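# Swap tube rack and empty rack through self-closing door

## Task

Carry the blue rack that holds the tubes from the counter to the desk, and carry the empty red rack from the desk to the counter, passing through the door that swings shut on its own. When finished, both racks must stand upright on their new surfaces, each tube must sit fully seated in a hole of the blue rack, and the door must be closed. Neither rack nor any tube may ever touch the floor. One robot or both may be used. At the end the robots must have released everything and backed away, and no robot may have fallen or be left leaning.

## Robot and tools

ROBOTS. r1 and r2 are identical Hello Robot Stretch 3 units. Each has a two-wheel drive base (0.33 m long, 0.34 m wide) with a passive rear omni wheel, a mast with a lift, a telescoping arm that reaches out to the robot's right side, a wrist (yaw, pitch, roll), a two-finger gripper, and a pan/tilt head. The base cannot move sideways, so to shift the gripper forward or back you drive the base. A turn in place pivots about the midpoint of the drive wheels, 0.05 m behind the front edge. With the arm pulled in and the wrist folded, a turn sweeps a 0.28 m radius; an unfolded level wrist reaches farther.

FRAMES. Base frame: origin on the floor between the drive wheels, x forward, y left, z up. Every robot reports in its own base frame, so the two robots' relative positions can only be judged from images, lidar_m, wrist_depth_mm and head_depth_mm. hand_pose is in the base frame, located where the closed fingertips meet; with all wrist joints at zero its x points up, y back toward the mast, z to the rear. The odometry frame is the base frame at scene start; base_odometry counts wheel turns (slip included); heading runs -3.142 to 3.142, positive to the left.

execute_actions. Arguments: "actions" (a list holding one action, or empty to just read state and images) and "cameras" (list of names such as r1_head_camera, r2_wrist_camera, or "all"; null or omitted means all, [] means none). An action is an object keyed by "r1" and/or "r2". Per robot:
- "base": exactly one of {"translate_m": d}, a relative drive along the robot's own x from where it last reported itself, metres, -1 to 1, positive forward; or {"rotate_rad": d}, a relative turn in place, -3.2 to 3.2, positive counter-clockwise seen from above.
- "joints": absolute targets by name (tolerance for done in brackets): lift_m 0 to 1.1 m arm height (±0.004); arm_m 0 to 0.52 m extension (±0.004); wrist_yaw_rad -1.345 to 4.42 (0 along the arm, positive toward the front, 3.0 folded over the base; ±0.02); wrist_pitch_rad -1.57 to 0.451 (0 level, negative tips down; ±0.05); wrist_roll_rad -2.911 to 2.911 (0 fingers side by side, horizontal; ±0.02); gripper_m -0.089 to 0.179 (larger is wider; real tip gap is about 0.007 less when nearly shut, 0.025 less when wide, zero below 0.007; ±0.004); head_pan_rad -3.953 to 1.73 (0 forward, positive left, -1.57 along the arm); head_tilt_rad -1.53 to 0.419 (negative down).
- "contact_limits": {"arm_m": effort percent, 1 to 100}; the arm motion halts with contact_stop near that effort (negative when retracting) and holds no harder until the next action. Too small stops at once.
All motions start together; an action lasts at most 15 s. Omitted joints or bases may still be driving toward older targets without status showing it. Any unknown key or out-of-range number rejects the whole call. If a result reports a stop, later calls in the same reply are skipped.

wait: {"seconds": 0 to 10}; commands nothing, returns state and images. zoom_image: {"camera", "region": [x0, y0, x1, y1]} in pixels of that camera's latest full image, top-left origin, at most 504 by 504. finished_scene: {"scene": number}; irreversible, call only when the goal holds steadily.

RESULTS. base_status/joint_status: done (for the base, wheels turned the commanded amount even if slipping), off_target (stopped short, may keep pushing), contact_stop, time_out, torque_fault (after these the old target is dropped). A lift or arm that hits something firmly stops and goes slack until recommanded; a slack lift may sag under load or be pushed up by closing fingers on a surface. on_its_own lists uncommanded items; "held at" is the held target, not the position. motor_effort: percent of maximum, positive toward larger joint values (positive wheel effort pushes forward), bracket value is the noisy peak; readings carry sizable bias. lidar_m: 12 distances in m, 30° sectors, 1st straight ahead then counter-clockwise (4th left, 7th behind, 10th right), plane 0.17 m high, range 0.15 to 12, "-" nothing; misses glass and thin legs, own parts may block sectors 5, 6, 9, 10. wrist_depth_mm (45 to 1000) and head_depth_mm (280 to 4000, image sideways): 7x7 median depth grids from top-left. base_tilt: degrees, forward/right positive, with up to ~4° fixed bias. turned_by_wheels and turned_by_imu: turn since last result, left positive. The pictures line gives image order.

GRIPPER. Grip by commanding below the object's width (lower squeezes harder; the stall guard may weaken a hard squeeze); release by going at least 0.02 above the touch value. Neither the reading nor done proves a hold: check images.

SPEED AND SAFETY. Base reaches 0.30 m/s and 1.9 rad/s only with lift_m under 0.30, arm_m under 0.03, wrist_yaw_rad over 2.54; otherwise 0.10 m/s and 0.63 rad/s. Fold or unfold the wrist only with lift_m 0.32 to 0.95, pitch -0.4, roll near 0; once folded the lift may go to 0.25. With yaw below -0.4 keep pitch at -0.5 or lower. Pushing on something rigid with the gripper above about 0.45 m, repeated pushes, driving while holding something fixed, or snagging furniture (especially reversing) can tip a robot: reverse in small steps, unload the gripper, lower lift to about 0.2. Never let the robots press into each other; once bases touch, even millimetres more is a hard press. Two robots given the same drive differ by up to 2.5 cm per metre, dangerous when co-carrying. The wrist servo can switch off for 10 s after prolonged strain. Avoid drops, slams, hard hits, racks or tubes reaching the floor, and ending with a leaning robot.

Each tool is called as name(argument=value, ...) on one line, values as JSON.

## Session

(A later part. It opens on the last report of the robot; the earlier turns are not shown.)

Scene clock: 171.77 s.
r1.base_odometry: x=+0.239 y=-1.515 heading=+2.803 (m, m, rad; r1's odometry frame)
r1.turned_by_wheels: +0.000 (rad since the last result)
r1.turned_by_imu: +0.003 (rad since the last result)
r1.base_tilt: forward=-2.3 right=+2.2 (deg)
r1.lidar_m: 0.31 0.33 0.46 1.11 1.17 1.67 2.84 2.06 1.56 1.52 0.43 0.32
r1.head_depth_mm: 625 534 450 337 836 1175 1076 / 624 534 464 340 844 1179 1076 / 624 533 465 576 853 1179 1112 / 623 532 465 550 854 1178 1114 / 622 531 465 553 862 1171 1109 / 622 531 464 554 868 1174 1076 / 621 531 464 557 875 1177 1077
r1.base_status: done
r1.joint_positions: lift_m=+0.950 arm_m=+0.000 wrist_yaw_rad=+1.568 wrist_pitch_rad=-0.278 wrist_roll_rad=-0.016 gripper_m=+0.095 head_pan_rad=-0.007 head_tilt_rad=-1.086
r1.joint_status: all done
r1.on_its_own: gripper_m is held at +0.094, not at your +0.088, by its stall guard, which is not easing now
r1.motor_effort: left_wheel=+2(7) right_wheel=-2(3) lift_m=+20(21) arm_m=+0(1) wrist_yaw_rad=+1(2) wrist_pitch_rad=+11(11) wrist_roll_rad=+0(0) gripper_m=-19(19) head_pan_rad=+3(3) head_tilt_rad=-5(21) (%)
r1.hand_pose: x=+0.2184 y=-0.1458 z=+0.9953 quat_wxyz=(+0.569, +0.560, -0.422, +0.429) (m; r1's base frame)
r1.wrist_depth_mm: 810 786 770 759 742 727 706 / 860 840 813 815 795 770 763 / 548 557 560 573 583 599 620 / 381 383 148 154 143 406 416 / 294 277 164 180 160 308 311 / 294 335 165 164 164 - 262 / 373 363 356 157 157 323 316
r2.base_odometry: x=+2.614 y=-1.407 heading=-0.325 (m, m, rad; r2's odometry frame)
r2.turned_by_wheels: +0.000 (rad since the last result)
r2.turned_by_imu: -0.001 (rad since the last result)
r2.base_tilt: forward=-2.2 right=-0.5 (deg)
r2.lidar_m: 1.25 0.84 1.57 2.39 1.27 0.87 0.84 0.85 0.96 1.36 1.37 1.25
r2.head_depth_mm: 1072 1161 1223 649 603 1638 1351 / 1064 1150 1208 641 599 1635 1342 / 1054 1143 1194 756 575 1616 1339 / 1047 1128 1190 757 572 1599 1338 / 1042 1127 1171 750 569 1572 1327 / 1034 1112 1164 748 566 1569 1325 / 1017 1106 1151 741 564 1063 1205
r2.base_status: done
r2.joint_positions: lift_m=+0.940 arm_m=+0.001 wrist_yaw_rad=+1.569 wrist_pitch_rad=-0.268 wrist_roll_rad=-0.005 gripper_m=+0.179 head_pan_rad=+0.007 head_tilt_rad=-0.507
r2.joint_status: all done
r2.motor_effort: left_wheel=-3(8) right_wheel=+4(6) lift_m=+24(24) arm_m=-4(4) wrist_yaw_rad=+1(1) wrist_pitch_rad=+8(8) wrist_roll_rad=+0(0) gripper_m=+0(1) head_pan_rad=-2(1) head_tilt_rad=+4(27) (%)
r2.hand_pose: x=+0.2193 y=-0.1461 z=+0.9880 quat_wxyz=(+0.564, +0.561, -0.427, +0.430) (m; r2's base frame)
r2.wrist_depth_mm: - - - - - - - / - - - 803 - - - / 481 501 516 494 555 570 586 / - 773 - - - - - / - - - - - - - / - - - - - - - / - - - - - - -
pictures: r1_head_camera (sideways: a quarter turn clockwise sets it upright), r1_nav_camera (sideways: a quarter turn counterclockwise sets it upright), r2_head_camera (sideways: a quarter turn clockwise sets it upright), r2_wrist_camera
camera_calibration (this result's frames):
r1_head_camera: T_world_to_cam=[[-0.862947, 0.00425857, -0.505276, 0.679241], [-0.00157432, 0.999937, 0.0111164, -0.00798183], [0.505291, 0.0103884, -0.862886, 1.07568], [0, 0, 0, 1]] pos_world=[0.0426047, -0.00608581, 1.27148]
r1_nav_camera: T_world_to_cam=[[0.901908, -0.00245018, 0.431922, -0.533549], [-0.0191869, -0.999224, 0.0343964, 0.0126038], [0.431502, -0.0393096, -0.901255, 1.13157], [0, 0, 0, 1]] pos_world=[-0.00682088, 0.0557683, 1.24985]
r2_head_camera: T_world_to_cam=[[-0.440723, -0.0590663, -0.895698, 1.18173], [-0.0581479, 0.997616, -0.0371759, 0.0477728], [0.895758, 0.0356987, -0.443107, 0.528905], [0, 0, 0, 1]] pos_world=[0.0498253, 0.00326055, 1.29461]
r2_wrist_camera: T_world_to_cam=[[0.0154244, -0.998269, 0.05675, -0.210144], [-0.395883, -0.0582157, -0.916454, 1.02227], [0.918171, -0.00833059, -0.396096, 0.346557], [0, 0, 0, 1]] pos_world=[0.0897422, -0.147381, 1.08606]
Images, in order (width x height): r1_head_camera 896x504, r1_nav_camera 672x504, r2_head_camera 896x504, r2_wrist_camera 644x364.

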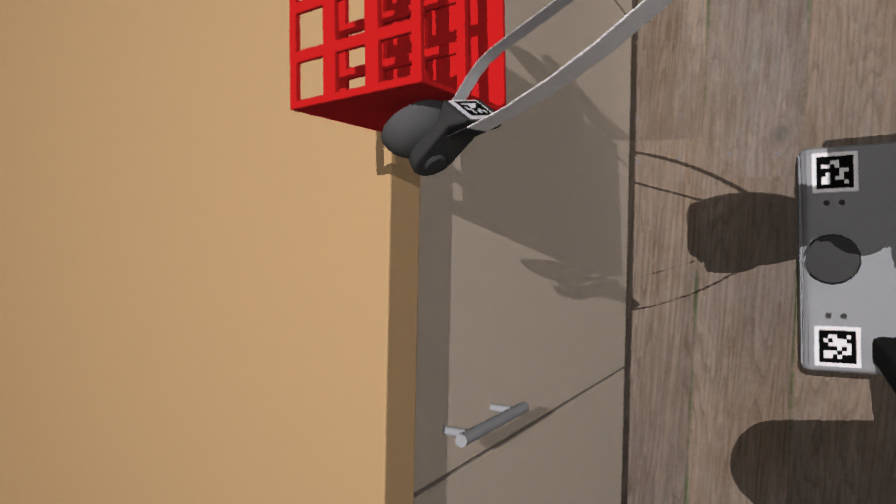

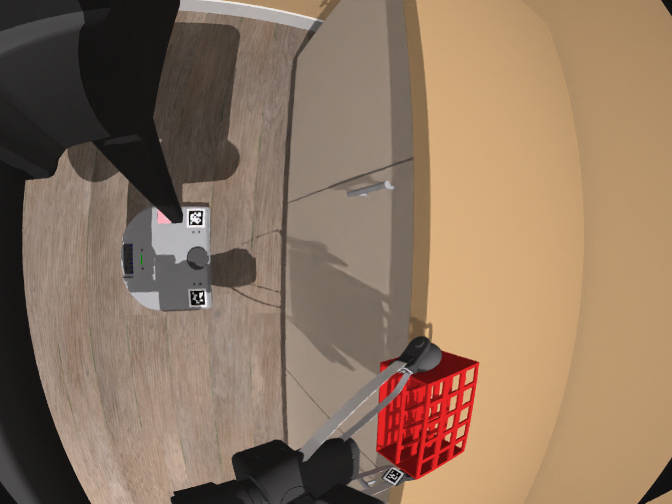

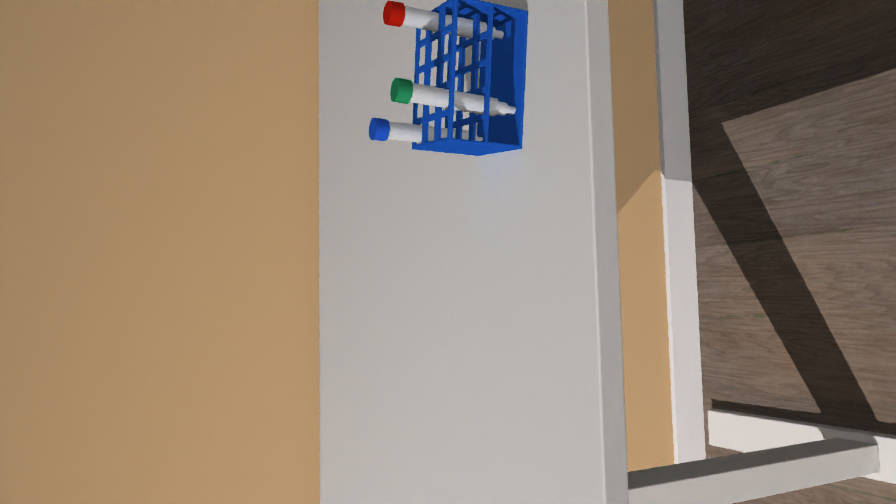

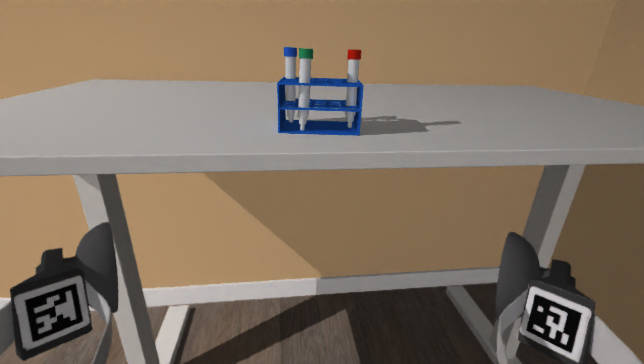

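execute_actions(actions=[{"r1":{"base":{"translate_m":0.2}},"r2":{"base":{"rotate_rad":2.2}}}], cameras=["r2_nav_camera"])

execute_actions(actions=[{"r1":{"joints":{"lift_m":0.9}}}], cameras=["r1_wrist_camera","r1_nav_camera"])

Scene clock: 176.43 s.
r1.base_odometry: x=+0.051 y=-1.449 heading=+2.803 (m, m, rad; r1's odometry frame)
r1.turned_by_wheels: +0.000 (rad since the last result)
r1.turned_by_imu: +0.001 (rad since the last result)
r1.base_tilt: forward=-2.4 right=+2.1 (deg)
r1.lidar_m: - 0.15 0.16 0.49 1.16 1.65 3.05 2.07 1.57 0.39 0.15 -
r1.head_depth_mm: 622 533 449 337 372 351 1078 / 624 534 465 339 371 351 1078 / 625 532 465 406 371 351 1112 / 623 531 464 413 371 351 1115 / 623 531 464 412 371 353 1109 / 621 531 464 412 371 359 1074 / 622 530 464 412 370 367 1075
r1.base_status: done
r1.joint_positions: lift_m=+0.950 arm_m=+0.000 wrist_yaw_rad=+1.568 wrist_pitch_rad=-0.278 wrist_roll_rad=-0.016 gripper_m=+0.095 head_pan_rad=-0.007 head_tilt_rad=-1.087
r1.joint_status: not commanded
r1.on_its_own: gripper_m is held at +0.094, not at your +0.088, by its stall guard, which is not easing now
r1.motor_effort: left_wheel=+3(6) right_wheel=-3(3) lift_m=+20(20) arm_m=-1(1) wrist_yaw_rad=+1(1) wrist_pitch_rad=+11(11) wrist_roll_rad=+0(0) gripper_m=-19(19) head_pan_rad=+4(3) head_tilt_rad=-5(4) (%)
r1.hand_pose: x=+0.2184 y=-0.1458 z=+0.9953 quat_wxyz=(+0.569, +0.560, -0.422, +0.429) (m; r1's base frame)
r1.wrist_depth_mm: 609 598 585 578 569 547 541 / 665 661 640 615 605 593 577 / 541 558 556 570 590 613 604 / 380 381 149 154 143 406 412 / 292 270 164 179 160 308 311 / 246 222 165 163 164 - 250 / 194 202 190 157 158 207 208
r2.base_odometry: x=+2.614 y=-1.407 heading=+1.875 (m, m, rad; r2's odometry frame)
r2.turned_by_wheels: +2.200 (rad since the last result)
r2.turned_by_imu: +2.209 (rad since the last result)
r2.base_tilt: forward=-2.3 right=-0.4 (deg)
r2.lidar_m: 1.12 0.87 0.84 0.86 1.05 1.35 1.24 1.29 1.25 0.84 1.72 2.38
r2.head_depth_mm: 2041 2164 2323 2463 2092 1648 1351 / 1799 2043 2313 2513 2054 1620 1344 / 1480 1649 1815 2063 2041 1638 1338 / 1248 1352 1478 1653 1799 1618 1322 / 1088 1164 1263 1371 1481 1557 1337 / 957 1018 1100 1171 1274 1379 1321 / 858 909 964 1023 1100 1174 1248
r2.base_status: done
r2.joint_positions: lift_m=+0.940 arm_m=+0.001 wrist_yaw_rad=+1.569 wrist_pitch_rad=-0.268 wrist_roll_rad=-0.005 gripper_m=+0.179 head_pan_rad=+0.007 head_tilt_rad=-0.507
r2.joint_status: not commanded
r2.motor_effort: left_wheel=-3(8) right_wheel=+4(9) lift_m=+24(23) arm_m=-5(4) wrist_yaw_rad=+0(1) wrist_pitch_rad=+8(8) wrist_roll_rad=+0(0) gripper_m=+1(0) head_pan_rad=-2(1) head_tilt_rad=+3(4) (%)
r2.hand_pose: x=+0.2193 y=-0.1461 z=+0.9880 quat_wxyz=(+0.564, +0.561, -0.427, +0.430) (m; r2's base frame)
r2.wrist_depth_mm: 680 833 - - - - - / 688 860 - - - - - / 704 884 - - - - - / 725 943 - - - - - / 783 955 - - - - - / - - - - - - - / 890 - - - - - -
pictures: r2_nav_camera (sideways: a quarter turn counterclockwise sets it upright)
camera_calibration (this result's frames):
r2_nav_camera: T_world_to_cam=[[0.506968, -0.0574332, 0.860049, -1.07571], [-0.00838348, -0.998059, -0.0617076, 0.129041], [0.861924, 0.0240736, -0.506466, 0.609722], [0, 0, 0, 1]] pos_world=[0.0208988, 0.0523313, 1.24193]
Images, in order (width x height): r2_nav_camera 672x504.

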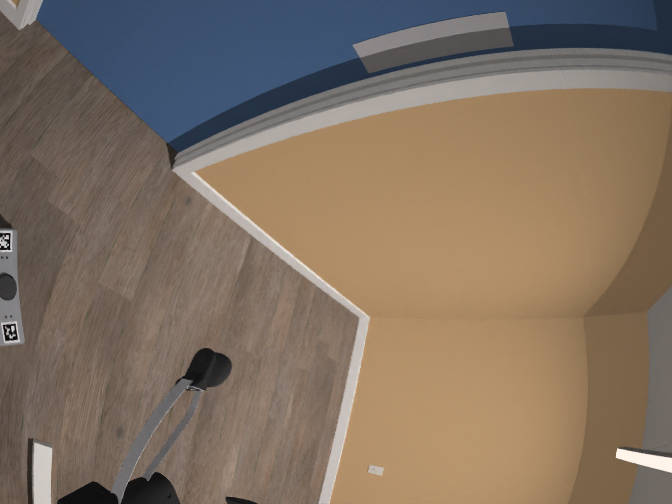

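Scene clock: 177.73 s.
r1.base_odometry: x=+0.051 y=-1.449 heading=+2.803 (m, m, rad; r1's odometry frame)
r1.turned_by_wheels: +0.000 (rad since the last result)
r1.turned_by_imu: +0.000 (rad since the last result)
r1.base_tilt: forward=-2.3 right=+2.1 (deg)
r1.lidar_m: - 0.15 0.16 0.49 1.16 1.65 3.04 2.07 1.57 0.39 0.15 -
r1.head_depth_mm: 622 533 465 348 371 351 1081 / 625 533 466 355 371 351 1078 / 624 533 464 419 371 351 1110 / 623 531 465 412 371 350 1112 / 622 532 464 412 371 352 1108 / 622 531 463 412 370 360 1075 / 622 531 463 412 370 367 1076
r1.base_status: not commanded
r1.joint_positions: lift_m=+0.900 arm_m=+0.000 wrist_yaw_rad=+1.568 wrist_pitch_rad=-0.268 wrist_roll_rad=-0.016 gripper_m=+0.095 head_pan_rad=-0.007 head_tilt_rad=-1.087
r1.joint_status: all done
r1.on_its_own: gripper_m is held at +0.094, not at your +0.088, by its stall guard, which is not easing now
r1.motor_effort: left_wheel=+2(3) right_wheel=-3(3) lift_m=+19(21) arm_m=+0(1) wrist_yaw_rad=+1(1) wrist_pitch_rad=+7(11) wrist_roll_rad=+0(0) gripper_m=-19(19) head_pan_rad=+4(4) head_tilt_rad=-4(4) (%)
r1.hand_pose: x=+0.2194 y=-0.1458 z=+0.9478 quat_wxyz=(+0.567, +0.558, -0.425, +0.432) (m; r1's base frame)
r1.wrist_depth_mm: 610 603 587 574 568 553 540 / 652 644 639 621 600 589 574 / 415 422 428 441 449 456 468 / 287 288 145 139 140 306 311 / 219 201 165 179 159 231 234 / 184 166 165 162 160 - 186 / 144 149 150 150 149 154 155
r2.base_odometry: x=+2.614 y=-1.407 heading=+1.875 (m, m, rad; r2's odometry frame)
r2.turned_by_wheels: +0.000 (rad since the last result)
r2.turned_by_imu: +0.000 (rad since the last result)
r2.base_tilt: forward=-2.3 right=-0.5 (deg)
r2.lidar_m: 1.12 0.87 0.84 0.86 1.05 1.36 1.24 1.29 1.25 0.84 1.72 2.39
r2.head_depth_mm: 2025 2177 2319 2457 2096 1630 1346 / 1807 2045 2324 2543 2066 1629 1338 / 1469 1620 1805 2047 2049 1621 1335 / 1243 1359 1489 1634 1838 1607 1331 / 1086 1164 1259 1367 1500 1541 1334 / 955 1018 1100 1174 1262 1379 1330 / 859 909 958 1021 1091 1186 1241
r2.base_status: not commanded
r2.joint_positions: lift_m=+0.940 arm_m=+0.001 wrist_yaw_rad=+1.569 wrist_pitch_rad=-0.268 wrist_roll_rad=-0.005 gripper_m=+0.179 head_pan_rad=+0.007 head_tilt_rad=-0.507
r2.joint_status: not commanded
r2.motor_effort: left_wheel=-3(3) right_wheel=+4(4) lift_m=+24(24) arm_m=-5(4) wrist_yaw_rad=+1(1) wrist_pitch_rad=+8(8) wrist_roll_rad=+0(0) gripper_m=+1(0) head_pan_rad=-2(3) head_tilt_rad=+3(3) (%)
r2.hand_pose: x=+0.2193 y=-0.1461 z=+0.9880 quat_wxyz=(+0.564, +0.561, -0.427, +0.430) (m; r2's base frame)
r2.wrist_depth_mm: 674 817 - - - - - / 692 844 - - - - - / 694 888 - - - - - / 743 935 - - - - - / 773 973 - - - - - / - - - - - - - / 901 - - - - - -
pictures: r1_nav_camera (sideways: a quarter turn counterclockwise sets it upright), r1_wrist_camera
camera_calibration (this result's frames):
r1_nav_camera: T_world_to_cam=[[0.901969, -0.00245075, 0.431794, -0.533383], [-0.0191822, -0.999224, 0.0343981, 0.0126016], [0.431375, -0.0393088, -0.901316, 1.13165], [0, 0, 0, 1]] pos_world=[-0.00682824, 0.0557684, 1.24985]
r1_wrist_camera: T_world_to_cam=[[0.00125641, -0.999112, 0.042112, -0.190894], [-0.46089, -0.0379512, -0.886645, 0.956094], [0.887456, -0.018295, -0.460529, 0.399929], [0, 0, 0, 1]] pos_world=[0.0859749, -0.147123, 1.03993]
Images, in order (width x height): r1_nav_camera 672x504, r1_wrist_camera 644x364.

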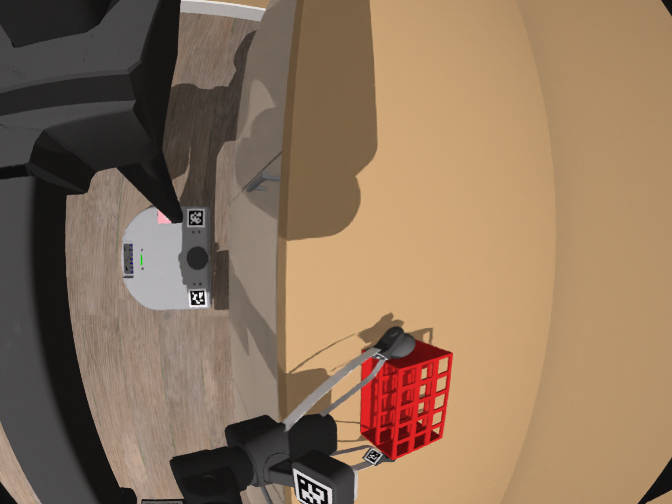

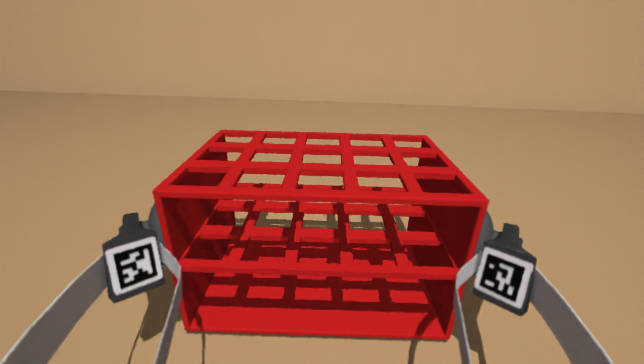

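execute_actions(actions=[{"r1":{"joints":{"gripper_m":0.179}},"r2":{"joints":{"head_pan_rad":-2.0,"head_tilt_rad":-0.4}}}], cameras=[])

execute_actions(actions=[{"r1":{"base":{"translate_m":-0.35},"joints":{"head_pan_rad":-2.0,"head_tilt_rad":-0.4}}}], cameras=["r1_wrist_camera","r1_head_camera","r2_head_camera"])

Scene clock: 179.47 s.
r1.base_odometry: x=+0.051 y=-1.449 heading=+2.803 (m, m, rad; r1's odometry frame)
r1.turned_by_wheels: +0.000 (rad since the last result)
r1.turned_by_imu: +0.000 (rad since the last result)
r1.base_tilt: forward=-2.3 right=+2.2 (deg)
r1.lidar_m: - 0.15 0.16 0.49 1.16 1.65 3.03 2.07 1.57 0.38 0.15 -
r1.head_depth_mm: 623 534 465 351 372 351 1078 / 625 533 465 357 371 351 1080 / 624 533 465 426 368 351 1110 / 624 532 464 412 371 351 1110 / 623 532 464 412 371 352 1110 / 622 531 463 412 370 359 1075 / 623 531 463 411 370 366 1076
r1.base_status: not commanded
r1.joint_positions: lift_m=+0.900 arm_m=+0.000 wrist_yaw_rad=+1.568 wrist_pitch_rad=-0.268 wrist_roll_rad=-0.016 gripper_m=+0.179 head_pan_rad=-0.007 head_tilt_rad=-1.087
r1.joint_status: all done
r1.motor_effort: left_wheel=+2(3) right_wheel=-3(3) lift_m=+19(19) arm_m=-1(0) wrist_yaw_rad=+2(2) wrist_pitch_rad=+7(7) wrist_roll_rad=+0(0) gripper_m=+1(80) head_pan_rad=+3(3) head_tilt_rad=-4(4) (%)
r1.hand_pose: x=+0.2193 y=-0.1457 z=+0.9478 quat_wxyz=(+0.567, +0.558, -0.425, +0.432) (m; r1's base frame)
r1.wrist_depth_mm: 618 612 591 579 559 542 536 / 654 637 629 616 601 588 582 / 412 424 429 441 449 457 468 / 287 291 146 142 144 306 311 / 224 134 167 168 159 210 234 / - 171 164 170 166 177 191 / 148 150 150 151 150 154 155
r2.base_odometry: x=+2.614 y=-1.407 heading=+1.875 (m, m, rad; r2's odometry frame)
r2.turned_by_wheels: +0.000 (rad since the last result)
r2.turned_by_imu: +0.000 (rad since the last result)
r2.base_tilt: forward=-2.3 right=-0.5 (deg)
r2.lidar_m: 1.12 0.87 0.84 0.86 1.05 1.36 1.24 1.29 1.25 0.84 1.71 2.39
r2.head_depth_mm: 1030 1093 1169 973 622 529 - / 1046 1106 1181 965 651 525 - / 1054 1122 1203 958 646 544 - / 1065 1132 1219 953 642 540 - / 1067 1148 1221 940 638 1531 - / 1090 1157 1235 941 635 1015 1263 / 1103 1174 1268 932 632 1605 1518
r2.base_status: not commanded
r2.joint_positions: lift_m=+0.940 arm_m=+0.001 wrist_yaw_rad=+1.569 wrist_pitch_rad=-0.268 wrist_roll_rad=-0.005 gripper_m=+0.179 head_pan_rad=-1.993 head_tilt_rad=-0.409
r2.joint_status: all done
r2.motor_effort: left_wheel=-3(3) right_wheel=+4(4) lift_m=+24(23) arm_m=-4(4) wrist_yaw_rad=+1(1) wrist_pitch_rad=+7(8) wrist_roll_rad=+0(0) gripper_m=+0(1) head_pan_rad=-2(28) head_tilt_rad=+4(15) (%)
r2.hand_pose: x=+0.2193 y=-0.1461 z=+0.9880 quat_wxyz=(+0.564, +0.561, -0.427, +0.430) (m; r2's base frame)
r2.wrist_depth_mm: 676 826 - - - - - / 682 858 - - - - - / 698 876 - - - - - / 746 923 - - - - - / 769 964 - - - - - / - - - - - - - / 888 - - - - - -
pictures: none
No camera images: the call's "cameras" was empty. Leave "cameras" out to get every camera's image.

Scene clock: 184.20 s.
r1.base_odometry: x=+0.381 y=-1.565 heading=+2.803 (m, m, rad; r1's odometry frame)
r1.turned_by_wheels: +0.000 (rad since the last result)
r1.turned_by_imu: +0.001 (rad since the last result)
r1.base_tilt: forward=-2.4 right=+2.1 (deg)
r1.lidar_m: 0.46 0.49 0.68 1.12 1.17 1.68 2.69 2.05 1.55 1.52 0.64 0.48
r1.head_depth_mm: 1529 1658 1793 1963 2112 1723 1437 / 1458 1569 1701 1863 2015 1718 - / 1411 1516 1630 1758 1918 1712 - / 1356 1451 1559 1690 1837 1713 - / 1313 1394 1494 1607 1736 1722 1456 / 1255 1336 1438 1543 1652 1703 1411 / 1213 1292 1375 1475 1584 1649 1370
r1.base_status: done
r1.joint_positions: lift_m=+0.900 arm_m=+0.000 wrist_yaw_rad=+1.568 wrist_pitch_rad=-0.268 wrist_roll_rad=-0.016 gripper_m=+0.179 head_pan_rad=-1.993 head_tilt_rad=-0.409
r1.joint_status: all done
r1.motor_effort: left_wheel=+2(3) right_wheel=-2(6) lift_m=+19(19) arm_m=+0(1) wrist_yaw_rad=+1(1) wrist_pitch_rad=+7(7) wrist_roll_rad=+0(0) gripper_m=+1(0) head_pan_rad=-4(47) head_tilt_rad=+3(28) (%)
r1.hand_pose: x=+0.2193 y=-0.1457 z=+0.9478 quat_wxyz=(+0.567, +0.558, -0.425, +0.432) (m; r1's base frame)
r1.wrist_depth_mm: 950 949 901 883 871 837 838 / 751 786 807 610 883 891 863 / 414 423 428 438 453 453 469 / 446 438 428 422 387 379 375 / 492 478 469 462 449 438 429 / - 547 518 508 496 491 469 / 618 602 578 567 548 535 529
r2.base_odometry: x=+2.614 y=-1.407 heading=+1.875 (m, m, rad; r2's odometry frame)
r2.turned_by_wheels: +0.000 (rad since the last result)
r2.turned_by_imu: +0.000 (rad since the last result)
r2.base_tilt: forward=-2.2 right=-0.5 (deg)
r2.lidar_m: 1.12 0.87 0.84 0.86 1.05 1.36 1.24 1.29 1.25 0.84 1.71 2.39
r2.head_depth_mm: 1037 1095 1167 972 621 528 - / 1049 1108 1183 964 650 525 - / 1059 1117 1203 954 644 544 - / 1062 1139 1214 947 642 540 - / 1072 1152 1224 943 638 1537 - / 1092 1158 1241 938 635 1010 1267 / 1101 1176 1259 929 633 1596 1506
r2.base_status: not commanded
r2.joint_positions: lift_m=+0.940 arm_m=+0.001 wrist_yaw_rad=+1.569 wrist_pitch_rad=-0.268 wrist_roll_rad=-0.005 gripper_m=+0.179 head_pan_rad=-1.993 head_tilt_rad=-0.409
r2.joint_status: not commanded
r2.motor_effort: left_wheel=-3(3) right_wheel=+4(4) lift_m=+24(23) arm_m=-5(5) wrist_yaw_rad=+1(0) wrist_pitch_rad=+8(8) wrist_roll_rad=+0(0) gripper_m=+1(1) head_pan_rad=-2(2) head_tilt_rad=+4(3) (%)
r2.hand_pose: x=+0.2193 y=-0.1461 z=+0.9880 quat_wxyz=(+0.564, +0.561, -0.427, +0.430) (m; r2's base frame)
r2.wrist_depth_mm: 670 823 - - - - - / 684 863 - - - - - / 699 905 - - - - - / 727 929 - - - - - / 769 982 - - - - - / - - - - - - - / 887 - - - - - -
pictures: r1_head_camera (sideways: a quarter turn clockwise sets it upright), r1_wrist_camera, r2_head_camera (sideways: a quarter turn clockwise sets it upright)
camera_calibration (this result's frames):
r1_head_camera: T_world_to_cam=[[0.143997, 0.324973, -0.934697, 1.23282], [0.917744, -0.397158, 0.00330274, -0.00342375], [-0.370149, -0.858288, -0.355431, 0.420928], [0, 0, 0, 1]] pos_world=[-0.0185737, -0.0407136, 1.30193]
r1_wrist_camera: T_world_to_cam=[[0.00158837, -0.999112, 0.0421116, -0.190886], [-0.46091, -0.0381033, -0.886629, 0.956047], [0.887446, -0.0180014, -0.460561, 0.400001], [0, 0, 0, 1]] pos_world=[0.0859757, -0.147087, 1.03992]
r2_head_camera: T_world_to_cam=[[0.0925389, 0.342933, -0.934791, 1.22949], [0.92985, -0.365529, -0.0420465, 0.0480922], [-0.356112, -0.865324, -0.352702, 0.418894], [0, 0, 0, 1]] pos_world=[-0.00932101, -0.0415753, 1.29909]
Images, in order (width x height): r1_head_camera 896x504, r1_wrist_camera 644x364, r2_head_camera 896x504.

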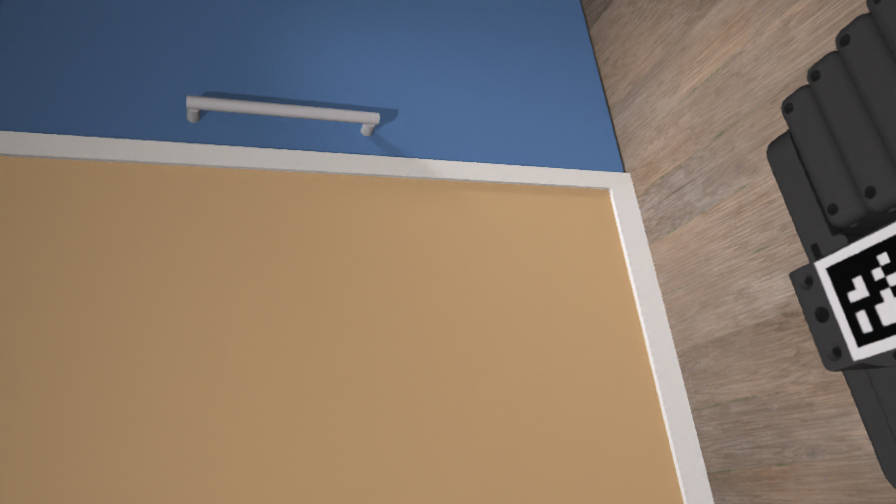

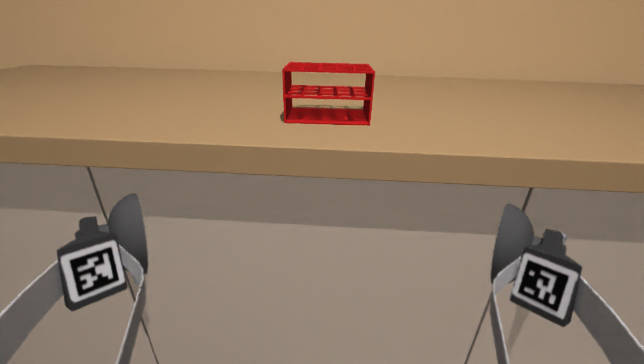

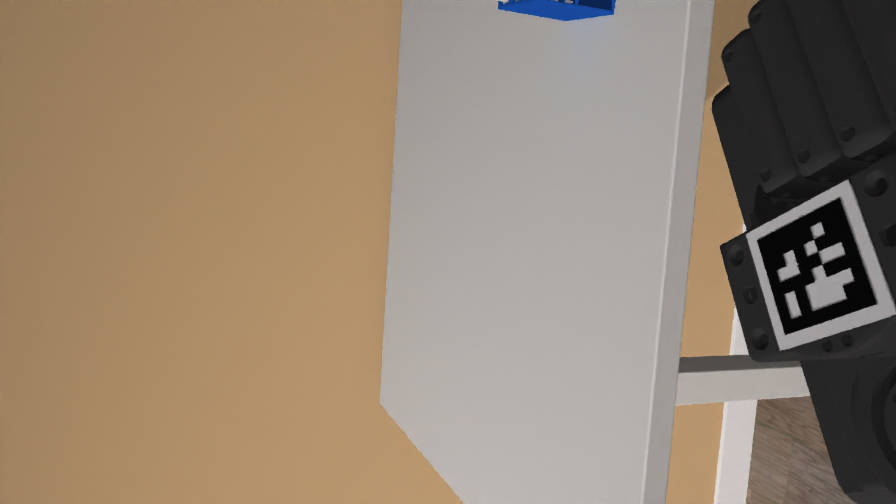

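finished_scene(scene=1)

The scene is finished: the task was done.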